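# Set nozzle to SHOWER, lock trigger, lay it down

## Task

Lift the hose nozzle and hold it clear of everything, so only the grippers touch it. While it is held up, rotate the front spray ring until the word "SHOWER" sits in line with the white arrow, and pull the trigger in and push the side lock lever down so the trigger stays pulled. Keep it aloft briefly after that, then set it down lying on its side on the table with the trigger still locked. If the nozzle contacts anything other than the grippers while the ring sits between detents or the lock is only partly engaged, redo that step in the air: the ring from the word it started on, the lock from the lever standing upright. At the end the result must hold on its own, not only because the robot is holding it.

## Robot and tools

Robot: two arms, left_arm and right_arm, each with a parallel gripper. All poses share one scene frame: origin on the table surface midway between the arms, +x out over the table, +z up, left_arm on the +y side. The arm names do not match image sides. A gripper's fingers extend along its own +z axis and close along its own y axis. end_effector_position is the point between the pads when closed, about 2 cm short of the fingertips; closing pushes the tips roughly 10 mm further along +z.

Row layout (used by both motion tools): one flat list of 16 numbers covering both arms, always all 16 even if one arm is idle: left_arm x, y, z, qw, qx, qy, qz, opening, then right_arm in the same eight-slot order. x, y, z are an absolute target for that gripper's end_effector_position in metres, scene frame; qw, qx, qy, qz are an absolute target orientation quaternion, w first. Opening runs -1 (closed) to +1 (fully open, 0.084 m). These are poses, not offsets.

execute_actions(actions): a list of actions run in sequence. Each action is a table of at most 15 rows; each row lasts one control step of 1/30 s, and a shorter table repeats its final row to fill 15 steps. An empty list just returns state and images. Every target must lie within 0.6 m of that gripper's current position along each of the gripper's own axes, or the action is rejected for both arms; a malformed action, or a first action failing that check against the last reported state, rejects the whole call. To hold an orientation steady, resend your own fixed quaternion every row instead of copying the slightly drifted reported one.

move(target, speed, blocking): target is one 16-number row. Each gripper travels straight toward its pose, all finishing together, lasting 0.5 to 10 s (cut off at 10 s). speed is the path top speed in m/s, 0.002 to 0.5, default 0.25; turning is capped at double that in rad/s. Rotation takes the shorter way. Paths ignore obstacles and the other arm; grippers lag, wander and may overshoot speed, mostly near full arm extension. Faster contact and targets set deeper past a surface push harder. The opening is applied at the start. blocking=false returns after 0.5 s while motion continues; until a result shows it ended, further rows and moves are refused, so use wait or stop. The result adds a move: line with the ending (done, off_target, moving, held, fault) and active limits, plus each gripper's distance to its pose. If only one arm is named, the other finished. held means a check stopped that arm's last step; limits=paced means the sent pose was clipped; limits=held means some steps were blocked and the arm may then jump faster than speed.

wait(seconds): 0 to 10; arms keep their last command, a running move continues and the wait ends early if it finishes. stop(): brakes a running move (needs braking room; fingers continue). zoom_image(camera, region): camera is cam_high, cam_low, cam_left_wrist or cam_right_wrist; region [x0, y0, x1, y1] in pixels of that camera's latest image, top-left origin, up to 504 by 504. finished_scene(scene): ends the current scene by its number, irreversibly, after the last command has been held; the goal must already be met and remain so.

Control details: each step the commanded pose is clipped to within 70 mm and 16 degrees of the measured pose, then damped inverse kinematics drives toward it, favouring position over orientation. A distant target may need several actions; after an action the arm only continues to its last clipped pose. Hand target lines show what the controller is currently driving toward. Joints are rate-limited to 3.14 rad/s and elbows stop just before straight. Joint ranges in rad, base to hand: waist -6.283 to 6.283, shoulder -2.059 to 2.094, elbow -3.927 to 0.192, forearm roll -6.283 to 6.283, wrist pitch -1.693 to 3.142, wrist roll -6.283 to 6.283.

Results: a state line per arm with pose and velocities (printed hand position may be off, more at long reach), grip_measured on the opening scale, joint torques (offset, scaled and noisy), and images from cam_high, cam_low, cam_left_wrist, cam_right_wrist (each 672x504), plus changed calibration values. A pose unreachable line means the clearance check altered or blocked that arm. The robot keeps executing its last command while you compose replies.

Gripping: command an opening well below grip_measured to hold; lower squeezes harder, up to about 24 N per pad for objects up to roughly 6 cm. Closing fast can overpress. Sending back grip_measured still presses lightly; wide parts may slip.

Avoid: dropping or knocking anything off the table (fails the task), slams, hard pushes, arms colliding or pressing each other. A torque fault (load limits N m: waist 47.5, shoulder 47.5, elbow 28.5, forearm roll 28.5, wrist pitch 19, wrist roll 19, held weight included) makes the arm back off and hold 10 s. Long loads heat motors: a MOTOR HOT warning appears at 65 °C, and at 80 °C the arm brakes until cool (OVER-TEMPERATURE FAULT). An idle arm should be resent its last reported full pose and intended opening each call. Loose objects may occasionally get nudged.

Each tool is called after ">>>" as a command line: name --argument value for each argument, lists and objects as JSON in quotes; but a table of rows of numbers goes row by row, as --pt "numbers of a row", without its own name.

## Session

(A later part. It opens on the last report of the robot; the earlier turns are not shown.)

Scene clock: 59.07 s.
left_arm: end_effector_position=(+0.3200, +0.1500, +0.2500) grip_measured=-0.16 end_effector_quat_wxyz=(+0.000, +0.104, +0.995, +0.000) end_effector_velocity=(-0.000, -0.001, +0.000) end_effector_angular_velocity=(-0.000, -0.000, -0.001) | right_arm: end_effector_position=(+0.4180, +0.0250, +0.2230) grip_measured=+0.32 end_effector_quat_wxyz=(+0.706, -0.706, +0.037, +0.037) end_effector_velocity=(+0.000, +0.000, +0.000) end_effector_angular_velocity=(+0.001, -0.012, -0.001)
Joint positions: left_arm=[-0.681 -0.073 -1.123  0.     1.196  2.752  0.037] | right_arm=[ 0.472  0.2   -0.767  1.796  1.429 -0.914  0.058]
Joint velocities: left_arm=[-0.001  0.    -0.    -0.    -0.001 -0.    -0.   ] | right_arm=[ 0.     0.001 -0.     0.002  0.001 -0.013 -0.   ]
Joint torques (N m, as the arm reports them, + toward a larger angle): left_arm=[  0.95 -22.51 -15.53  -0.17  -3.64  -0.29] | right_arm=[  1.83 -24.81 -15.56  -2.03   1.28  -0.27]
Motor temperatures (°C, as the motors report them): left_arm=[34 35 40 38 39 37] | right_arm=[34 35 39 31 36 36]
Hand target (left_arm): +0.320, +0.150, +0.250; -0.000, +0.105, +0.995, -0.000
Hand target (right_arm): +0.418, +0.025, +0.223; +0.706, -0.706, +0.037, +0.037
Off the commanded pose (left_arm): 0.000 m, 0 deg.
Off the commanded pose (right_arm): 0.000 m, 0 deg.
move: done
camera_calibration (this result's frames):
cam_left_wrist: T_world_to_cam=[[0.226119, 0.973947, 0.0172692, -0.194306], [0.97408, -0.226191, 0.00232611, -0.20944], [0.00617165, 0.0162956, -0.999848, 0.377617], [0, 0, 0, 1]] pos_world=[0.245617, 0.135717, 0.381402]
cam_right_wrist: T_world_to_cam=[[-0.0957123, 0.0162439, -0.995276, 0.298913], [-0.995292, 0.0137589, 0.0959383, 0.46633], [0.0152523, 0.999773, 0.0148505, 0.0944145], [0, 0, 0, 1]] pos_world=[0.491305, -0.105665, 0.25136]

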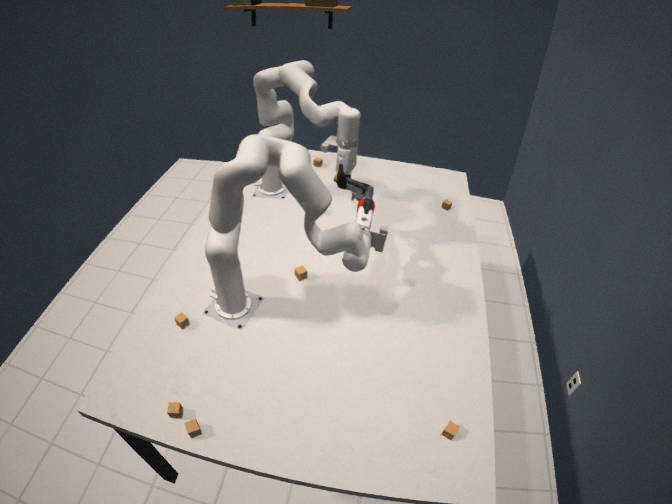

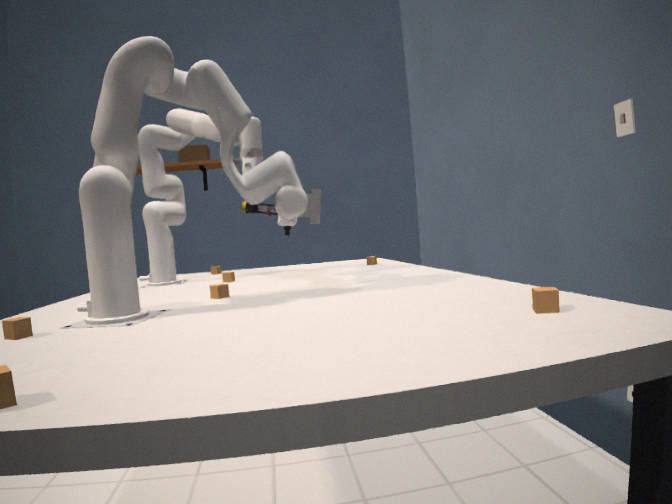

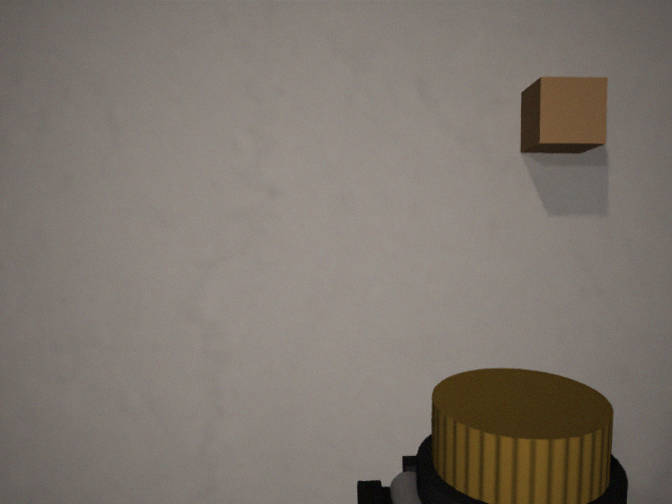

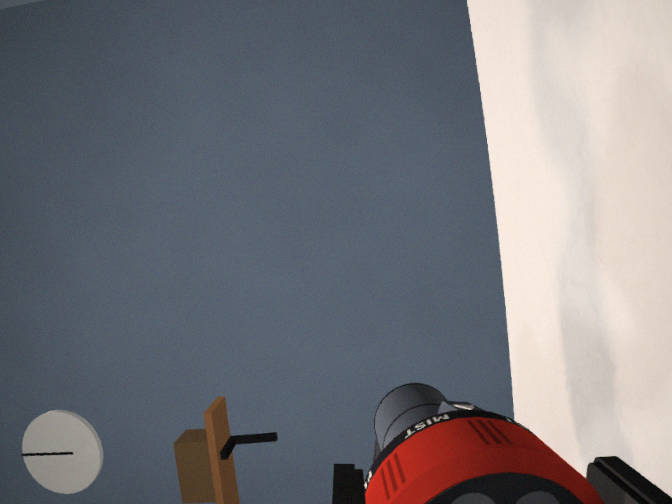

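>>> move --target '[0.32,0.15,0.25,0,0.1045,0.9945,0,-1,0.417,0.025,0.223,-0.574,0.574,0.413,0.413,-0.3]'

>>> execute_actions --actions '[[[0.32,0.15,0.25,0,0.1045,0.9945,0,-1,0.417,0.025,0.223,-0.574,0.574,0.413,0.413,1]]]'

>>> move --target '[0.32,0.15,0.25,0,0.1045,0.9945,0,-1,0.417,-0.13,0.2,-0.574,0.574,0.413,0.413,1]'

>>> move --target '[0.44,0.16,0.25,0,0.656,0.755,0,-1,0.40,-0.15,0.16,-0.574,0.574,0.413,0.413,1]' --speed 0.3

Scene clock: 63.40 s.
left_arm: end_effector_position=(+0.3202, +0.1498, +0.2502) grip_measured=-0.17 end_effector_quat_wxyz=(+0.000, +0.104, +0.995, -0.000) end_effector_velocity=(+0.000, +0.000, -0.000) end_effector_angular_velocity=(+0.000, +0.000, +0.000) | right_arm: end_effector_position=(+0.4168, +0.0251, +0.2230) grip_measured=+0.32 end_effector_quat_wxyz=(+0.574, -0.574, -0.413, -0.412) end_effector_velocity=(-0.000, -0.000, -0.001) end_effector_angular_velocity=(+0.001, -0.010, -0.001)
Joint positions: left_arm=[-0.681 -0.073 -1.124 -0.     1.196  2.752  0.037] | right_arm=[ 0.473  0.198 -0.763  1.797  1.429 -2.268  0.058]
Joint velocities: left_arm=[ 0.001  0.     0.001 -0.    -0.     0.001 -0.   ] | right_arm=[-0.     0.001  0.002  0.002  0.001 -0.013 -0.   ]
Joint torques (N m, as the arm reports them, + toward a larger angle): left_arm=[ -0.12 -22.49 -12.45  -1.11  -0.05   0.29] | right_arm=[ -5.36 -25.48 -20.83   2.64  -0.62  -0.4 ]
Motor temperatures (°C, as the motors report them): left_arm=[34 35 41 38 39 37] | right_arm=[34 35 39 31 36 36]
Hand target (left_arm): +0.320, +0.150, +0.250; +0.000, +0.105, +0.995, -0.000
Hand target (right_arm): +0.417, +0.025, +0.223; +0.574, -0.574, -0.413, -0.413
Off the commanded pose (left_arm): 0.000 m, 0 deg.
Off the commanded pose (right_arm): 0.000 m, 0 deg.
move: done
camera_calibration (this result's frames):
cam_left_wrist: T_world_to_cam=[[0.226135, 0.973951, 0.0168271, -0.194027], [0.974072, -0.226218, 0.00316488, -0.20985], [0.00688902, 0.0156751, -0.999853, 0.377694], [0, 0, 0, 1]] pos_world=[0.245684, 0.135581, 0.381567]
cam_right_wrist: T_world_to_cam=[[0.950768, 0.0170533, -0.309434, -0.290283], [-0.30967, 0.0135175, -0.950748, 0.412744], [-0.0120306, 0.999763, 0.0181329, 0.104919], [0, 0, 0, 1]] pos_world=[0.405069, -0.105523, 0.30069]

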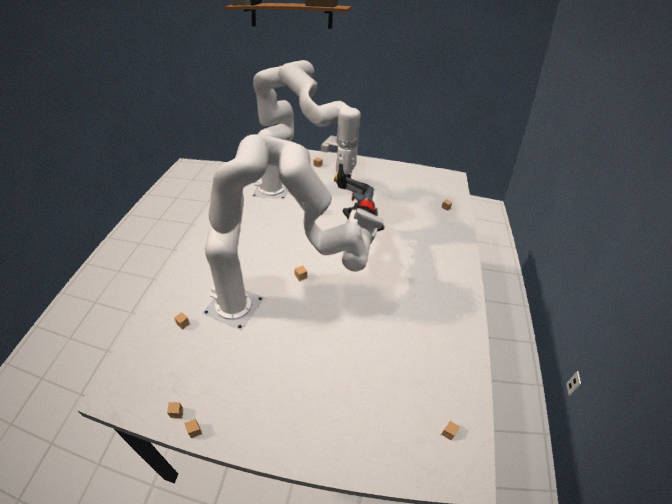

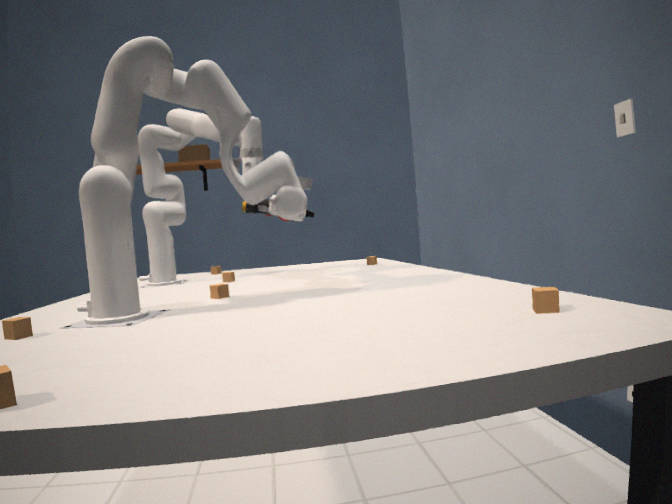

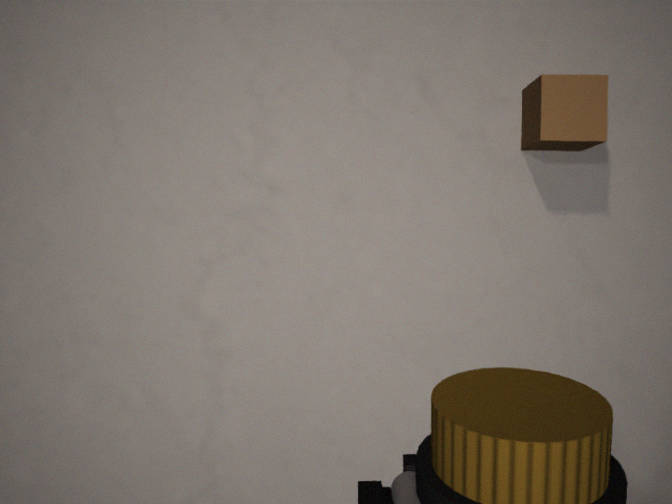

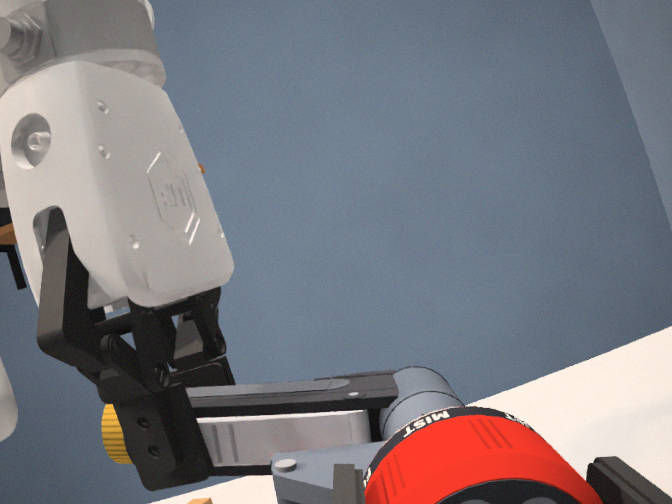

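Scene clock: 63.90 s.
left_arm: end_effector_position=(+0.3199, +0.1499, +0.2500) grip_measured=-0.17 end_effector_quat_wxyz=(-0.000, +0.105, +0.995, +0.000) end_effector_velocity=(+0.001, +0.001, -0.001) end_effector_angular_velocity=(+0.000, -0.001, +0.003) | right_arm: end_effector_position=(+0.4172, +0.0249, +0.2229) grip_measured=+1.00 end_effector_quat_wxyz=(+0.574, -0.574, -0.413, -0.413) end_effector_velocity=(-0.001, +0.001, +0.001) end_effector_angular_velocity=(+0.002, -0.002, +0.005)
Joint positions: left_arm=[-0.682 -0.073 -1.123 -0.     1.197  2.752  0.037] | right_arm=[ 0.472  0.198 -0.763  1.797  1.429 -2.269  0.084]
Joint velocities: left_arm=[ 0.002  0.001  0.     0.001 -0.003 -0.001  0.   ] | right_arm=[ 0.002 -0.001 -0.    -0.001  0.003 -0.     0.001]
Joint torques (N m, as the arm reports them, + toward a larger angle): left_arm=[  1.58 -21.26 -13.18  -0.46  -1.56  -0.36] | right_arm=[ -1.48 -26.68 -18.81   0.4    1.76  -0.2 ]
Motor temperatures (°C, as the motors report them): left_arm=[34 35 41 38 39 37] | right_arm=[34 35 39 31 36 36]
Hand target (left_arm): +0.320, +0.150, +0.250; -0.000, +0.105, +0.995, -0.000
Hand target (right_arm): +0.417, +0.025, +0.223; +0.574, -0.574, -0.413, -0.413
Off the commanded pose (left_arm): 0.000 m, 0 deg.
Off the commanded pose (right_arm): 0.000 m, 0 deg.
camera_calibration (this result's frames):
cam_left_wrist: T_world_to_cam=[[0.226528, 0.973852, 0.0172507, -0.194289], [0.973987, -0.226595, 0.00204869, -0.209133], [0.00590405, 0.0163379, -0.999849, 0.377683], [0, 0, 0, 1]] pos_world=[0.245475, 0.13565, 0.381406]
cam_right_wrist: T_world_to_cam=[[0.951205, 0.0158213, -0.308155, -0.291142], [-0.308372, 0.0137629, -0.951166, 0.412425], [-0.0108076, 0.99978, 0.0179702, 0.104703], [0, 0, 0, 1]] pos_world=[0.405247, -0.10575, 0.300686]

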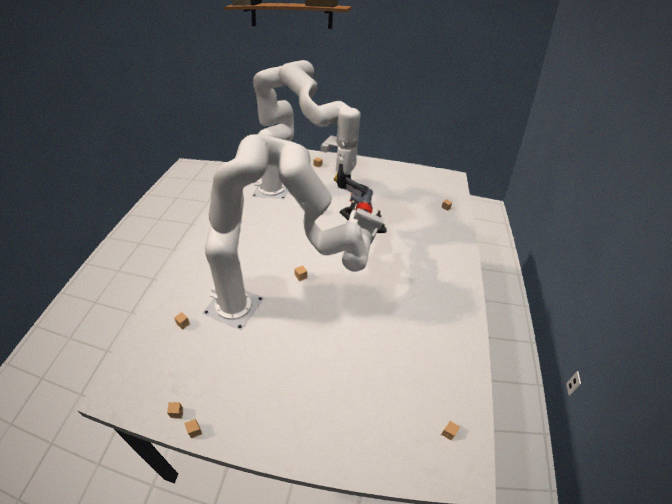

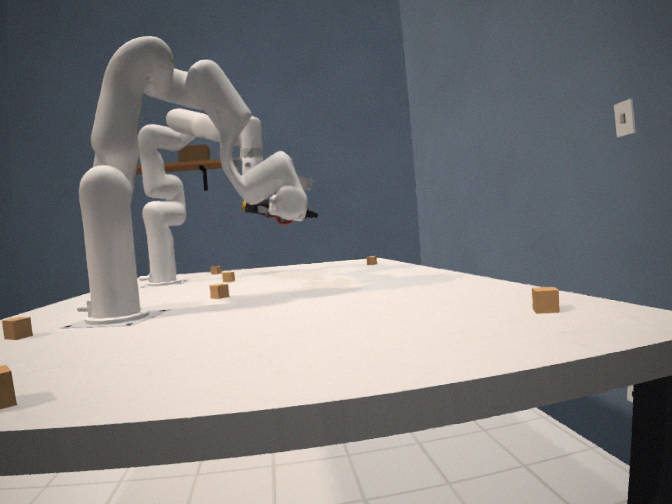

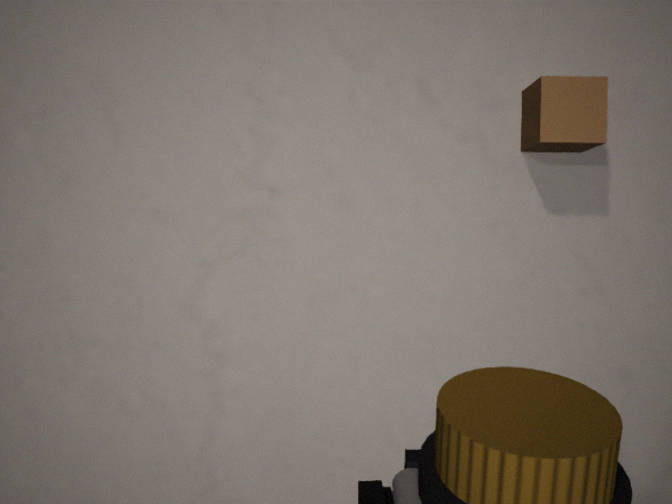

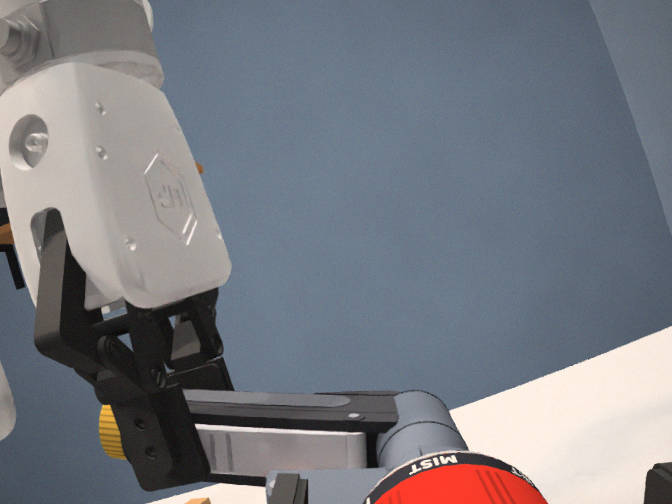

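Scene clock: 65.17 s.
left_arm: end_effector_position=(+0.3200, +0.1500, +0.2500) grip_measured=-0.17 end_effector_quat_wxyz=(+0.000, +0.105, +0.995, +0.000) end_effector_velocity=(-0.000, -0.000, +0.000) end_effector_angular_velocity=(-0.000, +0.000, -0.000) | right_arm: end_effector_position=(+0.4175, -0.1295, +0.1999) grip_measured=+1.00 end_effector_quat_wxyz=(+0.574, -0.574, -0.413, -0.413) end_effector_velocity=(+0.000, -0.003, +0.000) end_effector_angular_velocity=(+0.000, -0.001, +0.001)
Joint positions: left_arm=[-0.681 -0.073 -1.123  0.     1.196  2.752  0.037] | right_arm=[ 0.035  0.246 -0.748  1.419  1.653 -2.323  0.084]
Joint velocities: left_arm=[-0.  0. -0. -0.  0.  0. -0.] | right_arm=[-0.007  0.002 -0.004 -0.007  0.004 -0.001  0.   ]
Joint torques (N m, as the arm reports them, + toward a larger angle): left_arm=[  1.76 -21.26 -13.51  -0.52  -1.61  -0.37] | right_arm=[ -2.52 -25.98 -16.62   0.56   1.94  -0.44]
Motor temperatures (°C, as the motors report them): left_arm=[34 35 41 38 39 37] | right_arm=[34 35 39 31 36 36]
Hand target (left_arm): +0.320, +0.150, +0.250; +0.000, +0.105, +0.995, +0.000
Hand target (right_arm): +0.418, -0.130, +0.200; +0.574, -0.574, -0.413, -0.413
Off the commanded pose (left_arm): 0.000 m, 0 deg.
Off the commanded pose (right_arm): 0.001 m, 0 deg.
move: done
camera_calibration (this result's frames):
cam_left_wrist: T_world_to_cam=[[0.226155, 0.973939, 0.0172464, -0.194276], [0.974072, -0.226226, 0.00228124, -0.209404], [0.00612338, 0.0162834, -0.999849, 0.377615], [0, 0, 0, 1]] pos_world=[0.245599, 0.135691, 0.381386]
cam_right_wrist: T_world_to_cam=[[0.951178, 0.0165154, -0.308201, -0.295912], [-0.308423, 0.0131656, -0.951158, 0.392644], [-0.0116511, 0.999777, 0.0176166, 0.259907], [0, 0, 0, 1]] pos_world=[0.405594, -0.260131, 0.277687]

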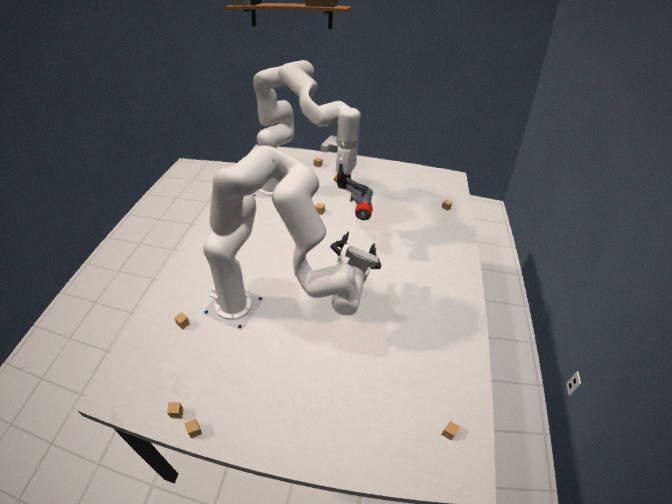

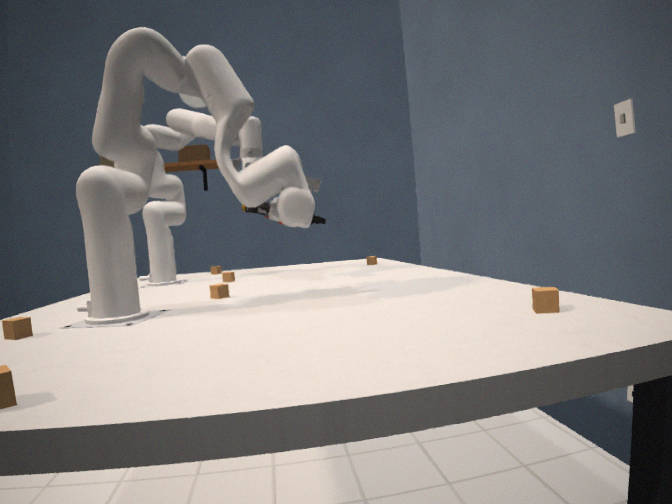

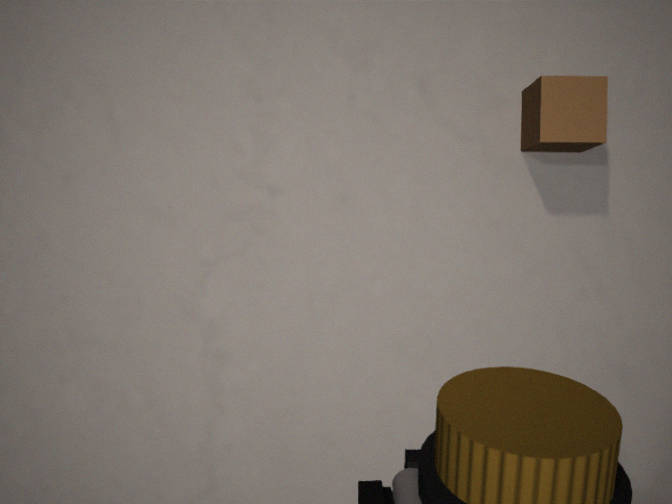

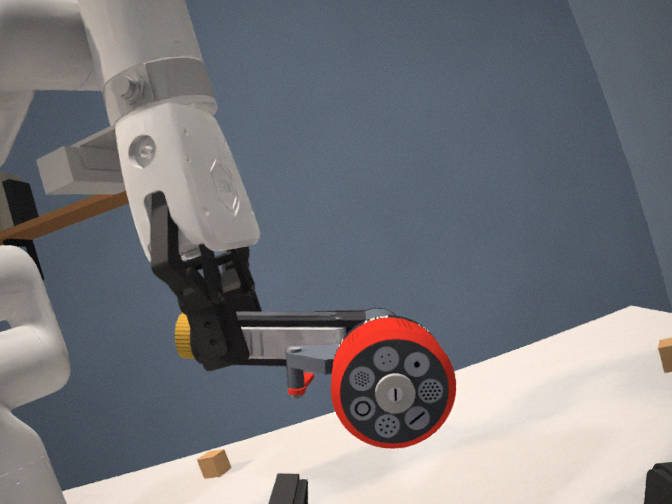

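Scene clock: 67.77 s.
left_arm: end_effector_position=(+0.4400, +0.1599, +0.2503) grip_measured=-0.17 end_effector_quat_wxyz=(+0.000, +0.656, +0.755, +0.000) end_effector_velocity=(+0.001, +0.000, -0.000) end_effector_angular_velocity=(+0.000, +0.004, -0.009) | right_arm: end_effector_position=(+0.4002, -0.1500, +0.1600) grip_measured=+1.00 end_effector_quat_wxyz=(+0.574, -0.574, -0.413, -0.413) end_effector_velocity=(+0.000, -0.000, -0.000) end_effector_angular_velocity=(-0.000, -0.001, +0.000)
Joint positions: left_arm=[-0.544  0.272 -1.549  0.001  1.277  4.109  0.037] | right_arm=[-0.028  0.342 -0.735  1.353  1.66  -2.434  0.084]
Joint velocities: left_arm=[ 0.002  0.006 -0.009 -0.002  0.006  0.012 -0.   ] | right_arm=[-0.     0.001 -0.001 -0.001  0.    -0.001  0.   ]
Joint torques (N m, as the arm reports them, + toward a larger angle): left_arm=[  1.84 -28.54 -13.12  -0.48  -1.33  -0.3 ] | right_arm=[ -2.28 -25.75 -14.29   0.49   1.95  -0.12]
Motor temperatures (°C, as the motors report them): left_arm=[34 35 41 38 39 37] | right_arm=[34 35 39 31 36 36]
Hand target (left_arm): +0.440, +0.160, +0.250; -0.000, +0.656, +0.755, +0.000
Hand target (right_arm): +0.400, -0.150, +0.160; +0.574, -0.574, -0.413, -0.413
Off the commanded pose (left_arm): 0.000 m, 0 deg.
Off the commanded pose (right_arm): 0.000 m, 0 deg.
move: done
camera_calibration (this result's frames):
cam_left_wrist: T_world_to_cam=[[0.992382, 0.12186, 0.0181383, -0.432137], [0.121846, -0.992547, 0.00187143, 0.173548], [0.0182312, 0.000352917, -0.999834, 0.374266], [0, 0, 0, 1]] pos_world=[0.400876, 0.224783, 0.381718]
cam_right_wrist: T_world_to_cam=[[0.9512, 0.0164913, -0.308134, -0.291428], [-0.308362, 0.0137007, -0.951171, 0.349719], [-0.0114644, 0.99977, 0.0181174, 0.280773], [0, 0, 0, 1]] pos_world=[0.388265, -0.280694, 0.237757]

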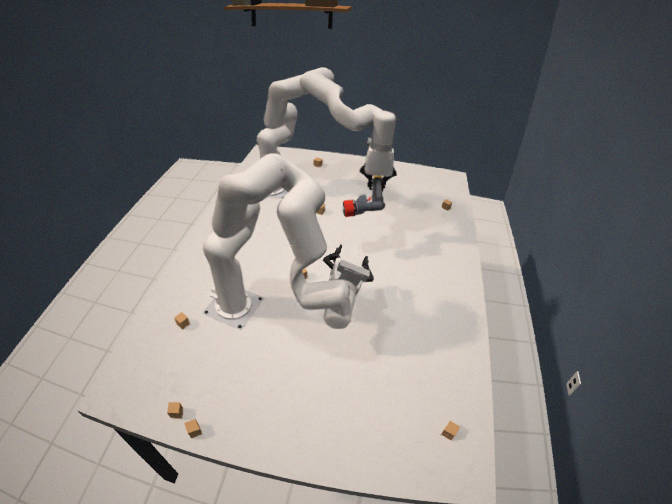

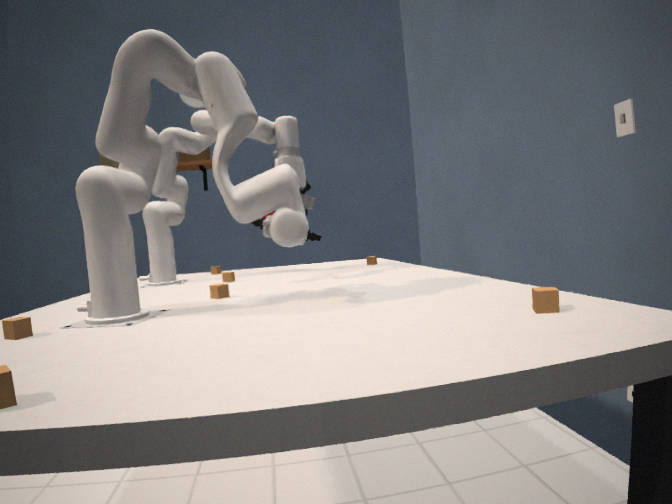

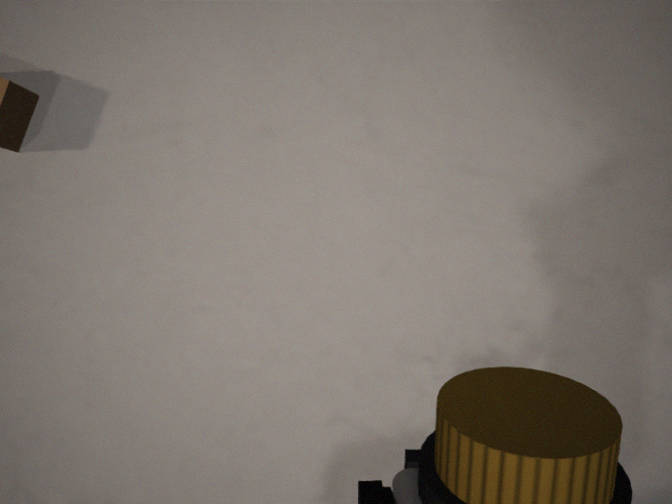

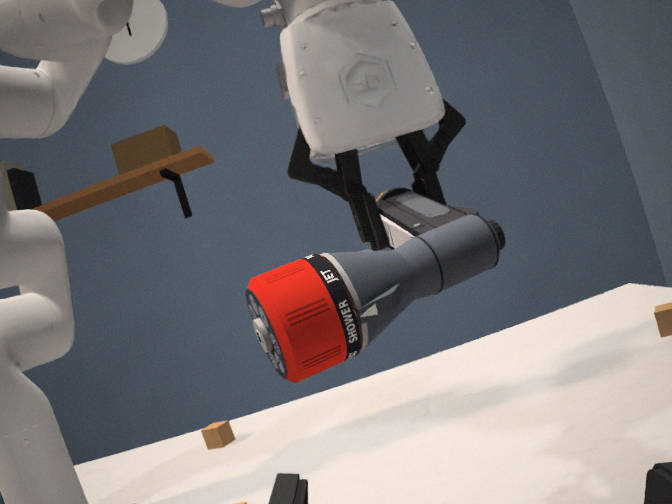

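>>> move --target '[0.44,0.16,0.07,0.118,0.648,0.746,-0.103,-1,0.40,-0.15,0.16,-0.574,0.574,0.413,0.413,1]' --speed 0.2

>>> move --target '[0.44,0.16,0.035,0.118,0.648,0.746,-0.103,-1,0.40,-0.15,0.16,-0.574,0.574,0.413,0.413,1]' --speed 0.03

>>> execute_actions --actions '[[[0.44,0.16,0.035,0.118,0.648,0.746,-0.103,0.2,0.40,-0.15,0.16,-0.574,0.574,0.413,0.413,1]],[[0.44,0.16,0.035,0.118,0.648,0.746,-0.103,0.8,0.40,-0.15,0.16,-0.574,0.574,0.413,0.413,1]]]'

>>> move --target '[0.44,0.17,0.15,0.118,0.648,0.746,-0.103,0.8,0.40,-0.15,0.16,-0.574,0.574,0.413,0.413,1]'

Scene clock: 70.57 s.
left_arm: end_effector_position=(+0.4405, +0.1603, +0.0706) grip_measured=-0.17 end_effector_quat_wxyz=(+0.118, +0.647, +0.746, -0.101) end_effector_velocity=(-0.001, -0.000, -0.003) end_effector_angular_velocity=(-0.010, +0.003, -0.003) | right_arm: end_effector_position=(+0.4000, -0.1500, +0.1600) grip_measured=+1.00 end_effector_quat_wxyz=(+0.574, -0.574, -0.413, -0.413) end_effector_velocity=(-0.000, +0.000, +0.000) end_effector_angular_velocity=(-0.000, +0.000, +0.000)
Joint positions: left_arm=[-0.474  0.389 -1.118 -0.472  0.619  4.551  0.037] | right_arm=[-0.028  0.342 -0.735  1.353  1.66  -2.435  0.084]
Joint velocities: left_arm=[ 0.001  0.006  0.003 -0.023 -0.004  0.024  0.   ] | right_arm=[-0. -0.  0. -0. -0.  0. -0.]
Joint torques (N m, as the arm reports them, + toward a larger angle): left_arm=[  1.67 -28.31 -11.73  -0.3   -1.4   -0.5 ] | right_arm=[ -2.6  -26.11 -14.23   0.65   1.73  -0.11]
Motor temperatures (°C, as the motors report them): left_arm=[34 35 41 38 39 37] | right_arm=[34 35 39 31 36 36]
Hand target (left_arm): +0.440, +0.160, +0.070; +0.118, +0.647, +0.746, -0.102
Hand target (right_arm): +0.400, -0.150, +0.160; +0.574, -0.574, -0.413, -0.413
Off the commanded pose (left_arm): 0.001 m, 0 deg.
Off the commanded pose (right_arm): 0.000 m, 0 deg.
move: done
camera_calibration (this result's frames):
cam_left_wrist: T_world_to_cam=[[0.991391, 0.128801, 0.0235275, -0.430567], [0.115309, -0.944009, 0.309113, 0.147669], [0.0620241, -0.303739, -0.950734, 0.220538], [0, 0, 0, 1]] pos_world=[0.396154, 0.261844, 0.174157]
cam_right_wrist: T_world_to_cam=[[0.951181, 0.0164681, -0.308194, -0.291282], [-0.308423, 0.0138073, -0.951149, 0.349672], [-0.0114083, 0.999769, 0.0182124, 0.280693], [0, 0, 0, 1]] pos_world=[0.388111, -0.280659, 0.237707]

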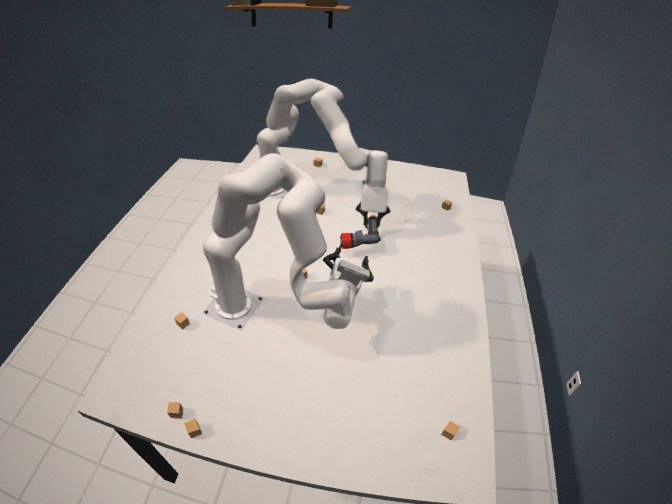

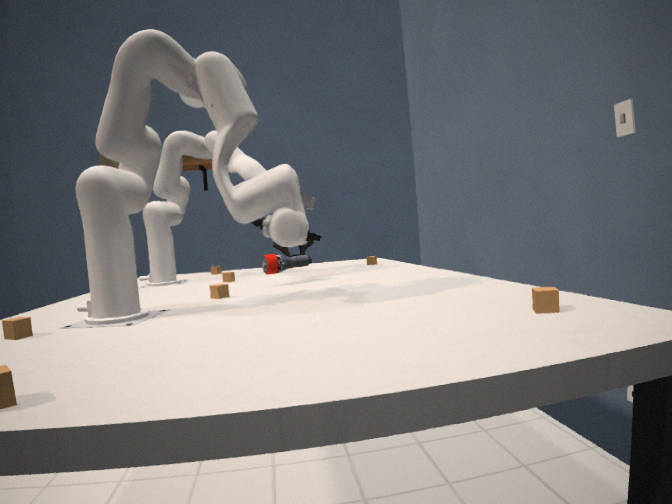

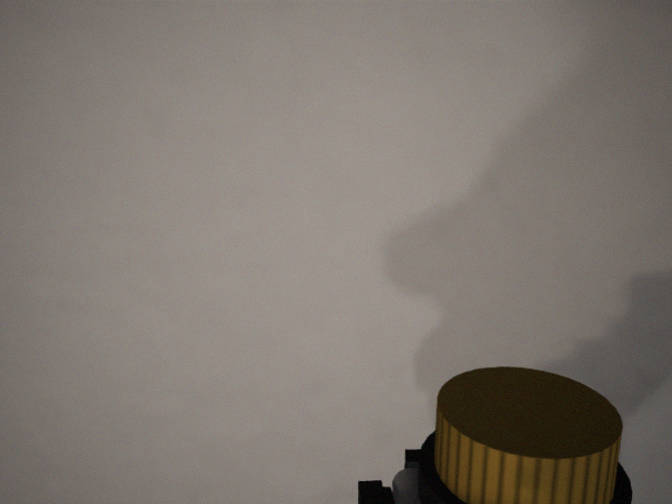

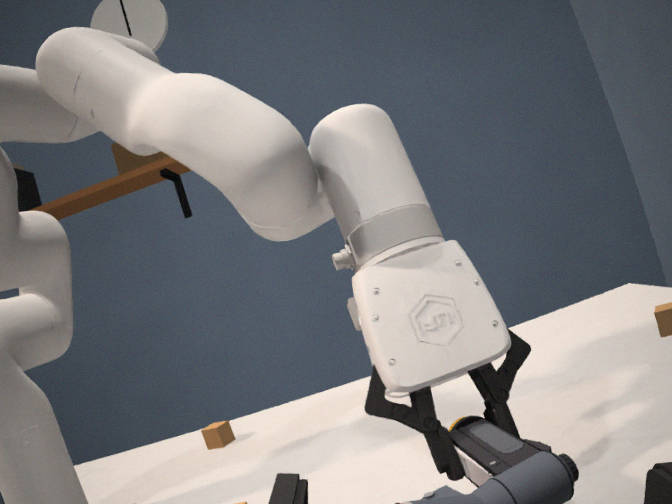

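Scene clock: 72.07 s.
left_arm: end_effector_position=(+0.4401, +0.1600, +0.0353) grip_measured=-0.17 end_effector_quat_wxyz=(+0.118, +0.648, +0.746, -0.103) end_effector_velocity=(+0.001, -0.001, -0.001) end_effector_angular_velocity=(-0.002, -0.003, +0.000) | right_arm: end_effector_position=(+0.4000, -0.1500, +0.1600) grip_measured=+1.00 end_effector_quat_wxyz=(+0.574, -0.574, -0.413, -0.413) end_effector_velocity=(+0.000, -0.000, -0.000) end_effector_angular_velocity=(+0.000, +0.000, +0.000)
Joint positions: left_arm=[-0.483  0.465 -1.118 -0.531  0.551  4.613  0.037] | right_arm=[-0.028  0.342 -0.735  1.353  1.66  -2.435  0.084]
Joint velocities: left_arm=[-0.001  0.005 -0.002 -0.006 -0.005  0.006 -0.   ] | right_arm=[-0.     0.001 -0.001 -0.     0.    -0.    -0.   ]
Joint torques (N m, as the arm reports them, + toward a larger angle): left_arm=[  1.62 -29.2  -10.96  -0.29  -1.27  -0.43] | right_arm=[ -2.35 -26.12 -14.22   0.46   1.93  -0.25]
Motor temperatures (°C, as the motors report them): left_arm=[34 35 41 38 39 37] | right_arm=[34 35 39 31 36 36]
Hand target (left_arm): +0.440, +0.160, +0.035; +0.118, +0.648, +0.746, -0.103
Hand target (right_arm): +0.400, -0.150, +0.160; +0.574, -0.574, -0.413, -0.413
Off the commanded pose (left_arm): 0.000 m, 0 deg.
Off the commanded pose (right_arm): 0.000 m, 0 deg.
move: done
camera_calibration (this result's frames):
cam_left_wrist: T_world_to_cam=[[0.991614, 0.127412, 0.0216434, -0.429085], [0.11443, -0.943434, 0.311187, 0.158547], [0.0600682, -0.306101, -0.950102, 0.188159], [0, 0, 0, 1]] pos_world=[0.396041, 0.261845, 0.138719]
cam_right_wrist: T_world_to_cam=[[0.951181, 0.0164684, -0.308195, -0.291281], [-0.308423, 0.0138076, -0.951149, 0.349673], [-0.0114085, 0.999769, 0.0182127, 0.280692], [0, 0, 0, 1]] pos_world=[0.388111, -0.280658, 0.237707]

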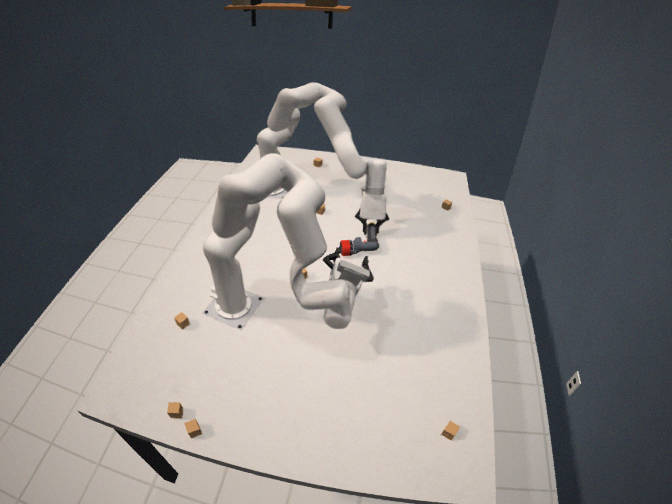

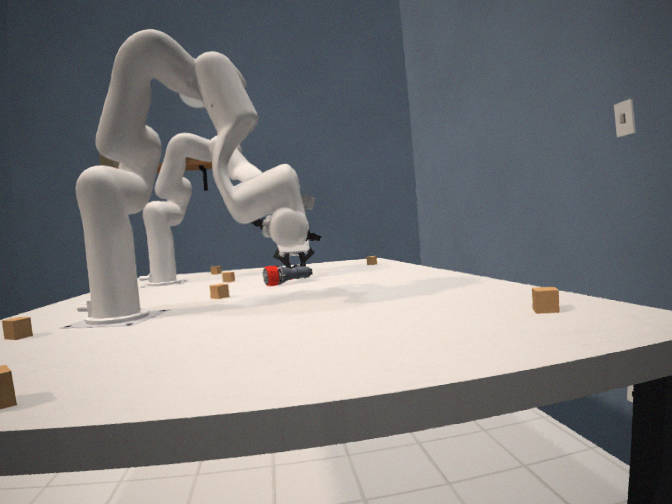

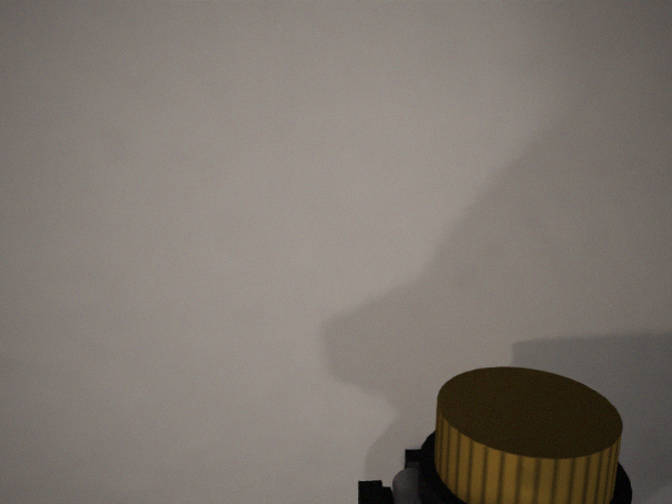

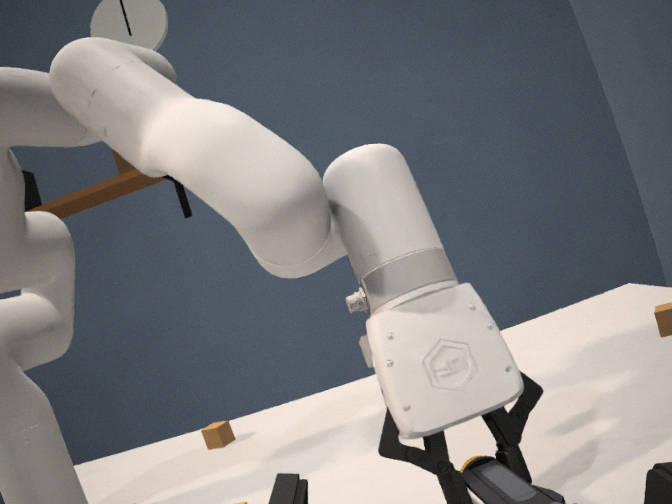

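Scene clock: 73.07 s.
left_arm: end_effector_position=(+0.4400, +0.1600, +0.0350) grip_measured=+0.80 end_effector_quat_wxyz=(+0.118, +0.648, +0.746, -0.103) end_effector_velocity=(+0.000, +0.000, -0.000) end_effector_angular_velocity=(+0.000, -0.001, +0.000) | right_arm: end_effector_position=(+0.4000, -0.1500, +0.1600) grip_measured=+1.00 end_effector_quat_wxyz=(+0.574, -0.574, -0.413, -0.413) end_effector_velocity=(+0.000, -0.000, -0.000) end_effector_angular_velocity=(-0.000, -0.000, -0.000)
Joint positions: left_arm=[-0.483  0.466 -1.117 -0.532  0.55   4.614  0.076] | right_arm=[-0.028  0.342 -0.735  1.353  1.66  -2.435  0.084]
Joint velocities: left_arm=[ 0.     0.     0.     0.    -0.001  0.     0.   ] | right_arm=[-0.     0.    -0.001  0.    -0.    -0.     0.   ]
Joint torques (N m, as the arm reports them, + toward a larger angle): left_arm=[  1.73 -27.47 -10.27  -0.25  -1.24  -0.44] | right_arm=[ -2.81 -26.   -14.19   0.36   2.03  -0.21]
Motor temperatures (°C, as the motors report them): left_arm=[34 35 41 38 39 37] | right_arm=[34 35 39 31 36 36]
Hand target (left_arm): +0.440, +0.160, +0.035; +0.118, +0.648, +0.746, -0.103
Hand target (right_arm): +0.400, -0.150, +0.160; +0.574, -0.574, -0.413, -0.413
Off the commanded pose (left_arm): 0.000 m, 0 deg.
Off the commanded pose (right_arm): 0.000 m, 0 deg.
camera_calibration (this result's frames):
cam_left_wrist: T_world_to_cam=[[0.991625, 0.127356, 0.0214674, -0.428951], [0.114418, -0.943371, 0.311383, 0.158629], [0.0599083, -0.306319, -0.950042, 0.187961], [0, 0, 0, 1]] pos_world=[0.395948, 0.261851, 0.138385]
cam_right_wrist: T_world_to_cam=[[0.951181, 0.0164683, -0.308195, -0.291282], [-0.308423, 0.0138075, -0.951149, 0.349673], [-0.0114084, 0.999769, 0.0182127, 0.280692], [0, 0, 0, 1]] pos_world=[0.388111, -0.280658, 0.237707]

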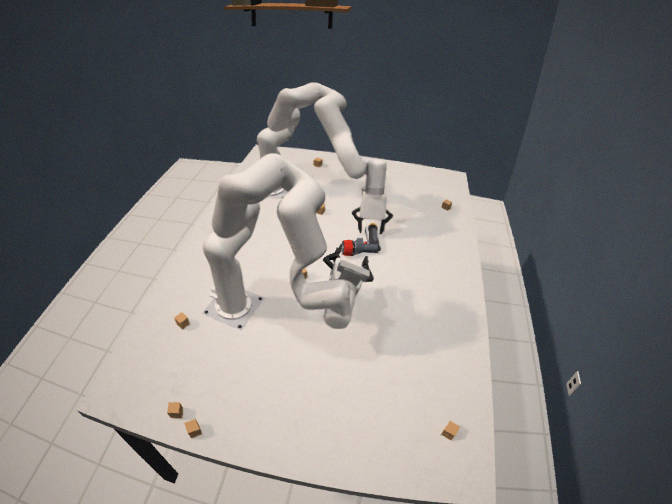

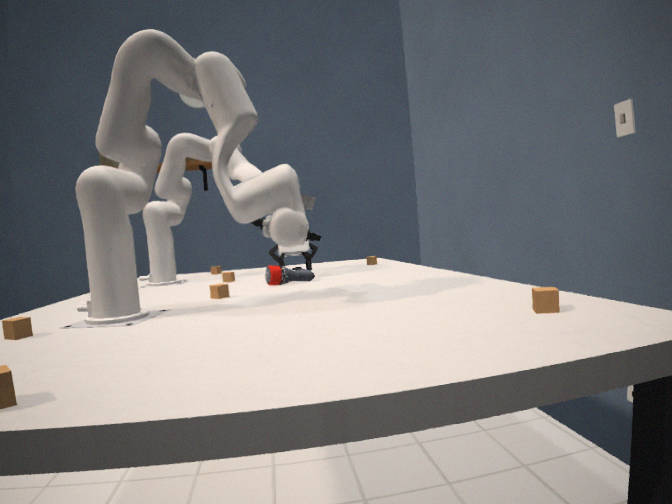

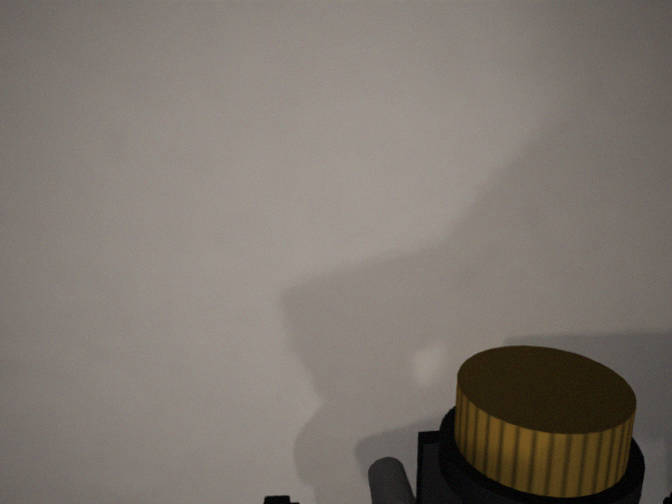

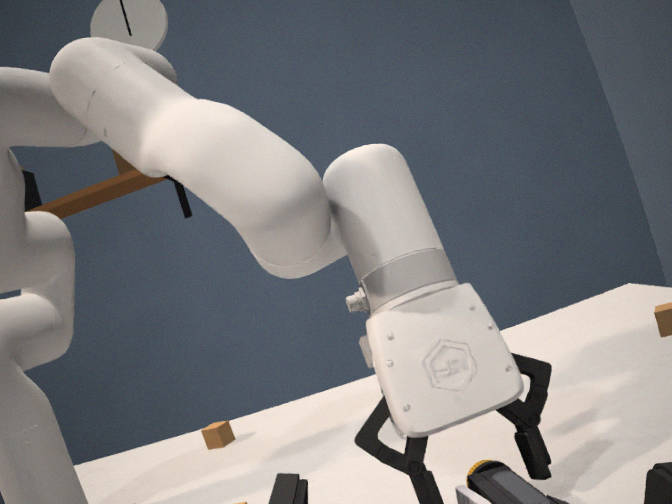

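Scene clock: 74.17 s.
left_arm: end_effector_position=(+0.4396, +0.1700, +0.1494) grip_measured=+0.80 end_effector_quat_wxyz=(+0.118, +0.648, +0.746, -0.103) end_effector_velocity=(+0.001, +0.000, +0.004) end_effector_angular_velocity=(-0.001, -0.004, +0.000) | right_arm: end_effector_position=(+0.4000, -0.1500, +0.1600) grip_measured=+1.00 end_effector_quat_wxyz=(+0.574, -0.574, -0.413, -0.413) end_effector_velocity=(+0.000, -0.000, +0.000) end_effector_angular_velocity=(-0.001, -0.002, +0.000)
Joint positions: left_arm=[-0.44   0.238 -1.152 -0.39   0.8    4.472  0.077] | right_arm=[-0.028  0.342 -0.735  1.353  1.66  -2.435  0.084]
Joint velocities: left_arm=[ 0.001 -0.005 -0.004  0.002  0.004 -0.002  0.   ] | right_arm=[ 0.    -0.    -0.001 -0.    -0.    -0.     0.   ]
Joint torques (N m, as the arm reports them, + toward a larger angle): left_arm=[  1.57 -25.11 -11.66  -0.32  -1.25  -0.38] | right_arm=[ -2.23 -26.42 -14.22   0.41   1.83  -0.16]
Motor temperatures (°C, as the motors report them): left_arm=[34 35 41 38 39 37] | right_arm=[34 35 39 31 36 36]
Hand target (left_arm): +0.440, +0.170, +0.150; +0.118, +0.648, +0.746, -0.103
Hand target (right_arm): +0.400, -0.150, +0.160; +0.574, -0.574, -0.413, -0.413
Off the commanded pose (left_arm): 0.001 m, 0 deg.
Off the commanded pose (right_arm): 0.000 m, 0 deg.
move: done
camera_calibration (this result's frames):
cam_left_wrist: T_world_to_cam=[[0.991651, 0.127271, 0.0207233, -0.432181], [0.11456, -0.943327, 0.311463, 0.132383], [0.0591891, -0.306489, -0.950032, 0.300053], [0, 0, 0, 1]] pos_world=[0.395647, 0.271848, 0.252784]
cam_right_wrist: T_world_to_cam=[[0.951181, 0.0164683, -0.308194, -0.291282], [-0.308423, 0.0138076, -0.951149, 0.349673], [-0.0114084, 0.999769, 0.0182127, 0.280692], [0, 0, 0, 1]] pos_world=[0.388111, -0.280658, 0.237707]

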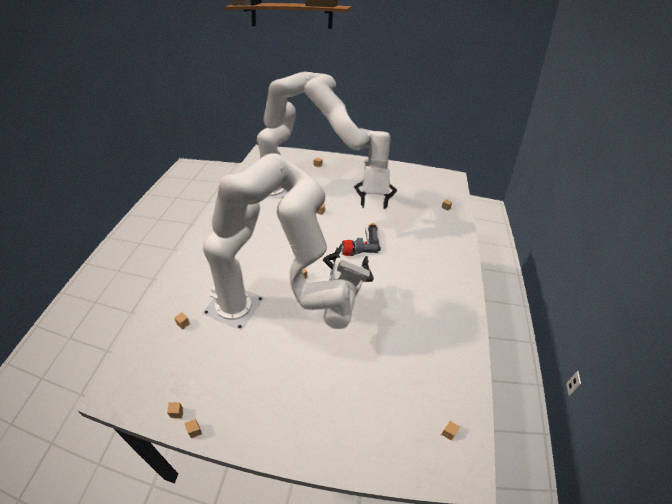

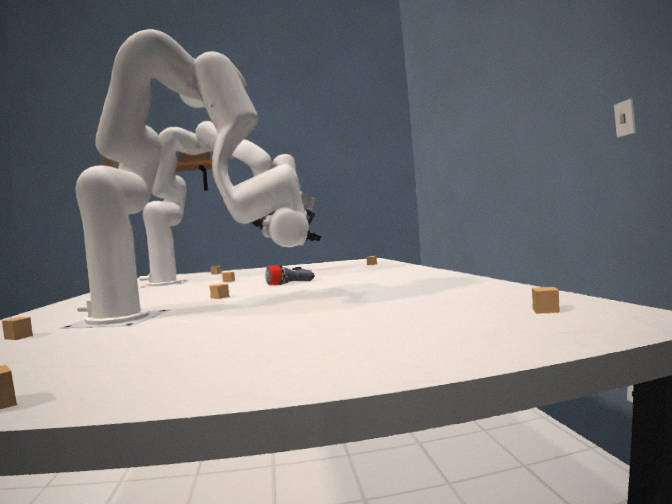

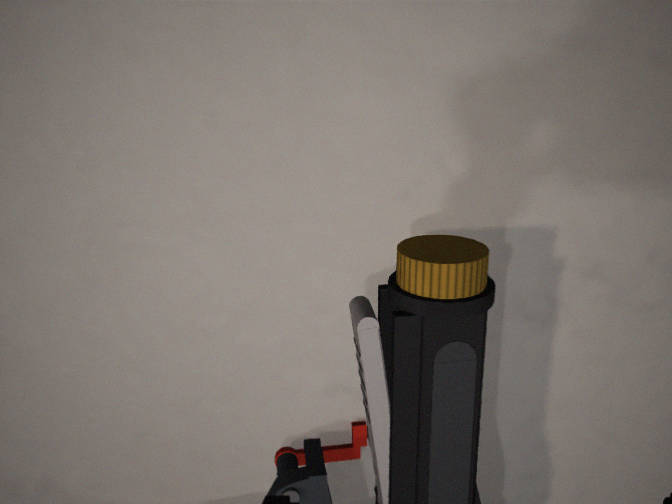

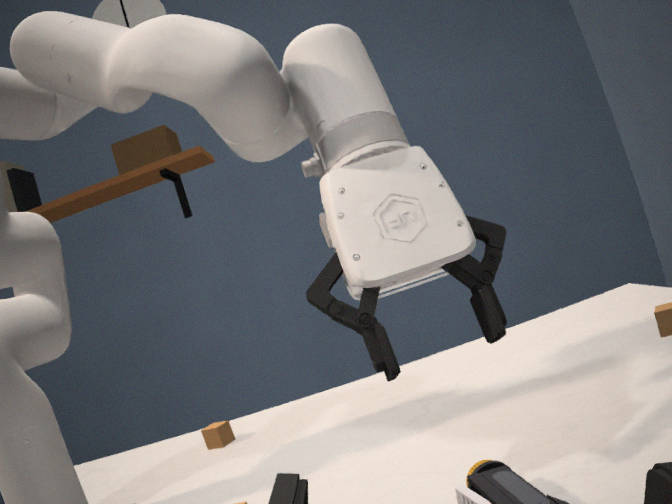

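>>> finished_scene --scene 1

The scene is finished: the task was done.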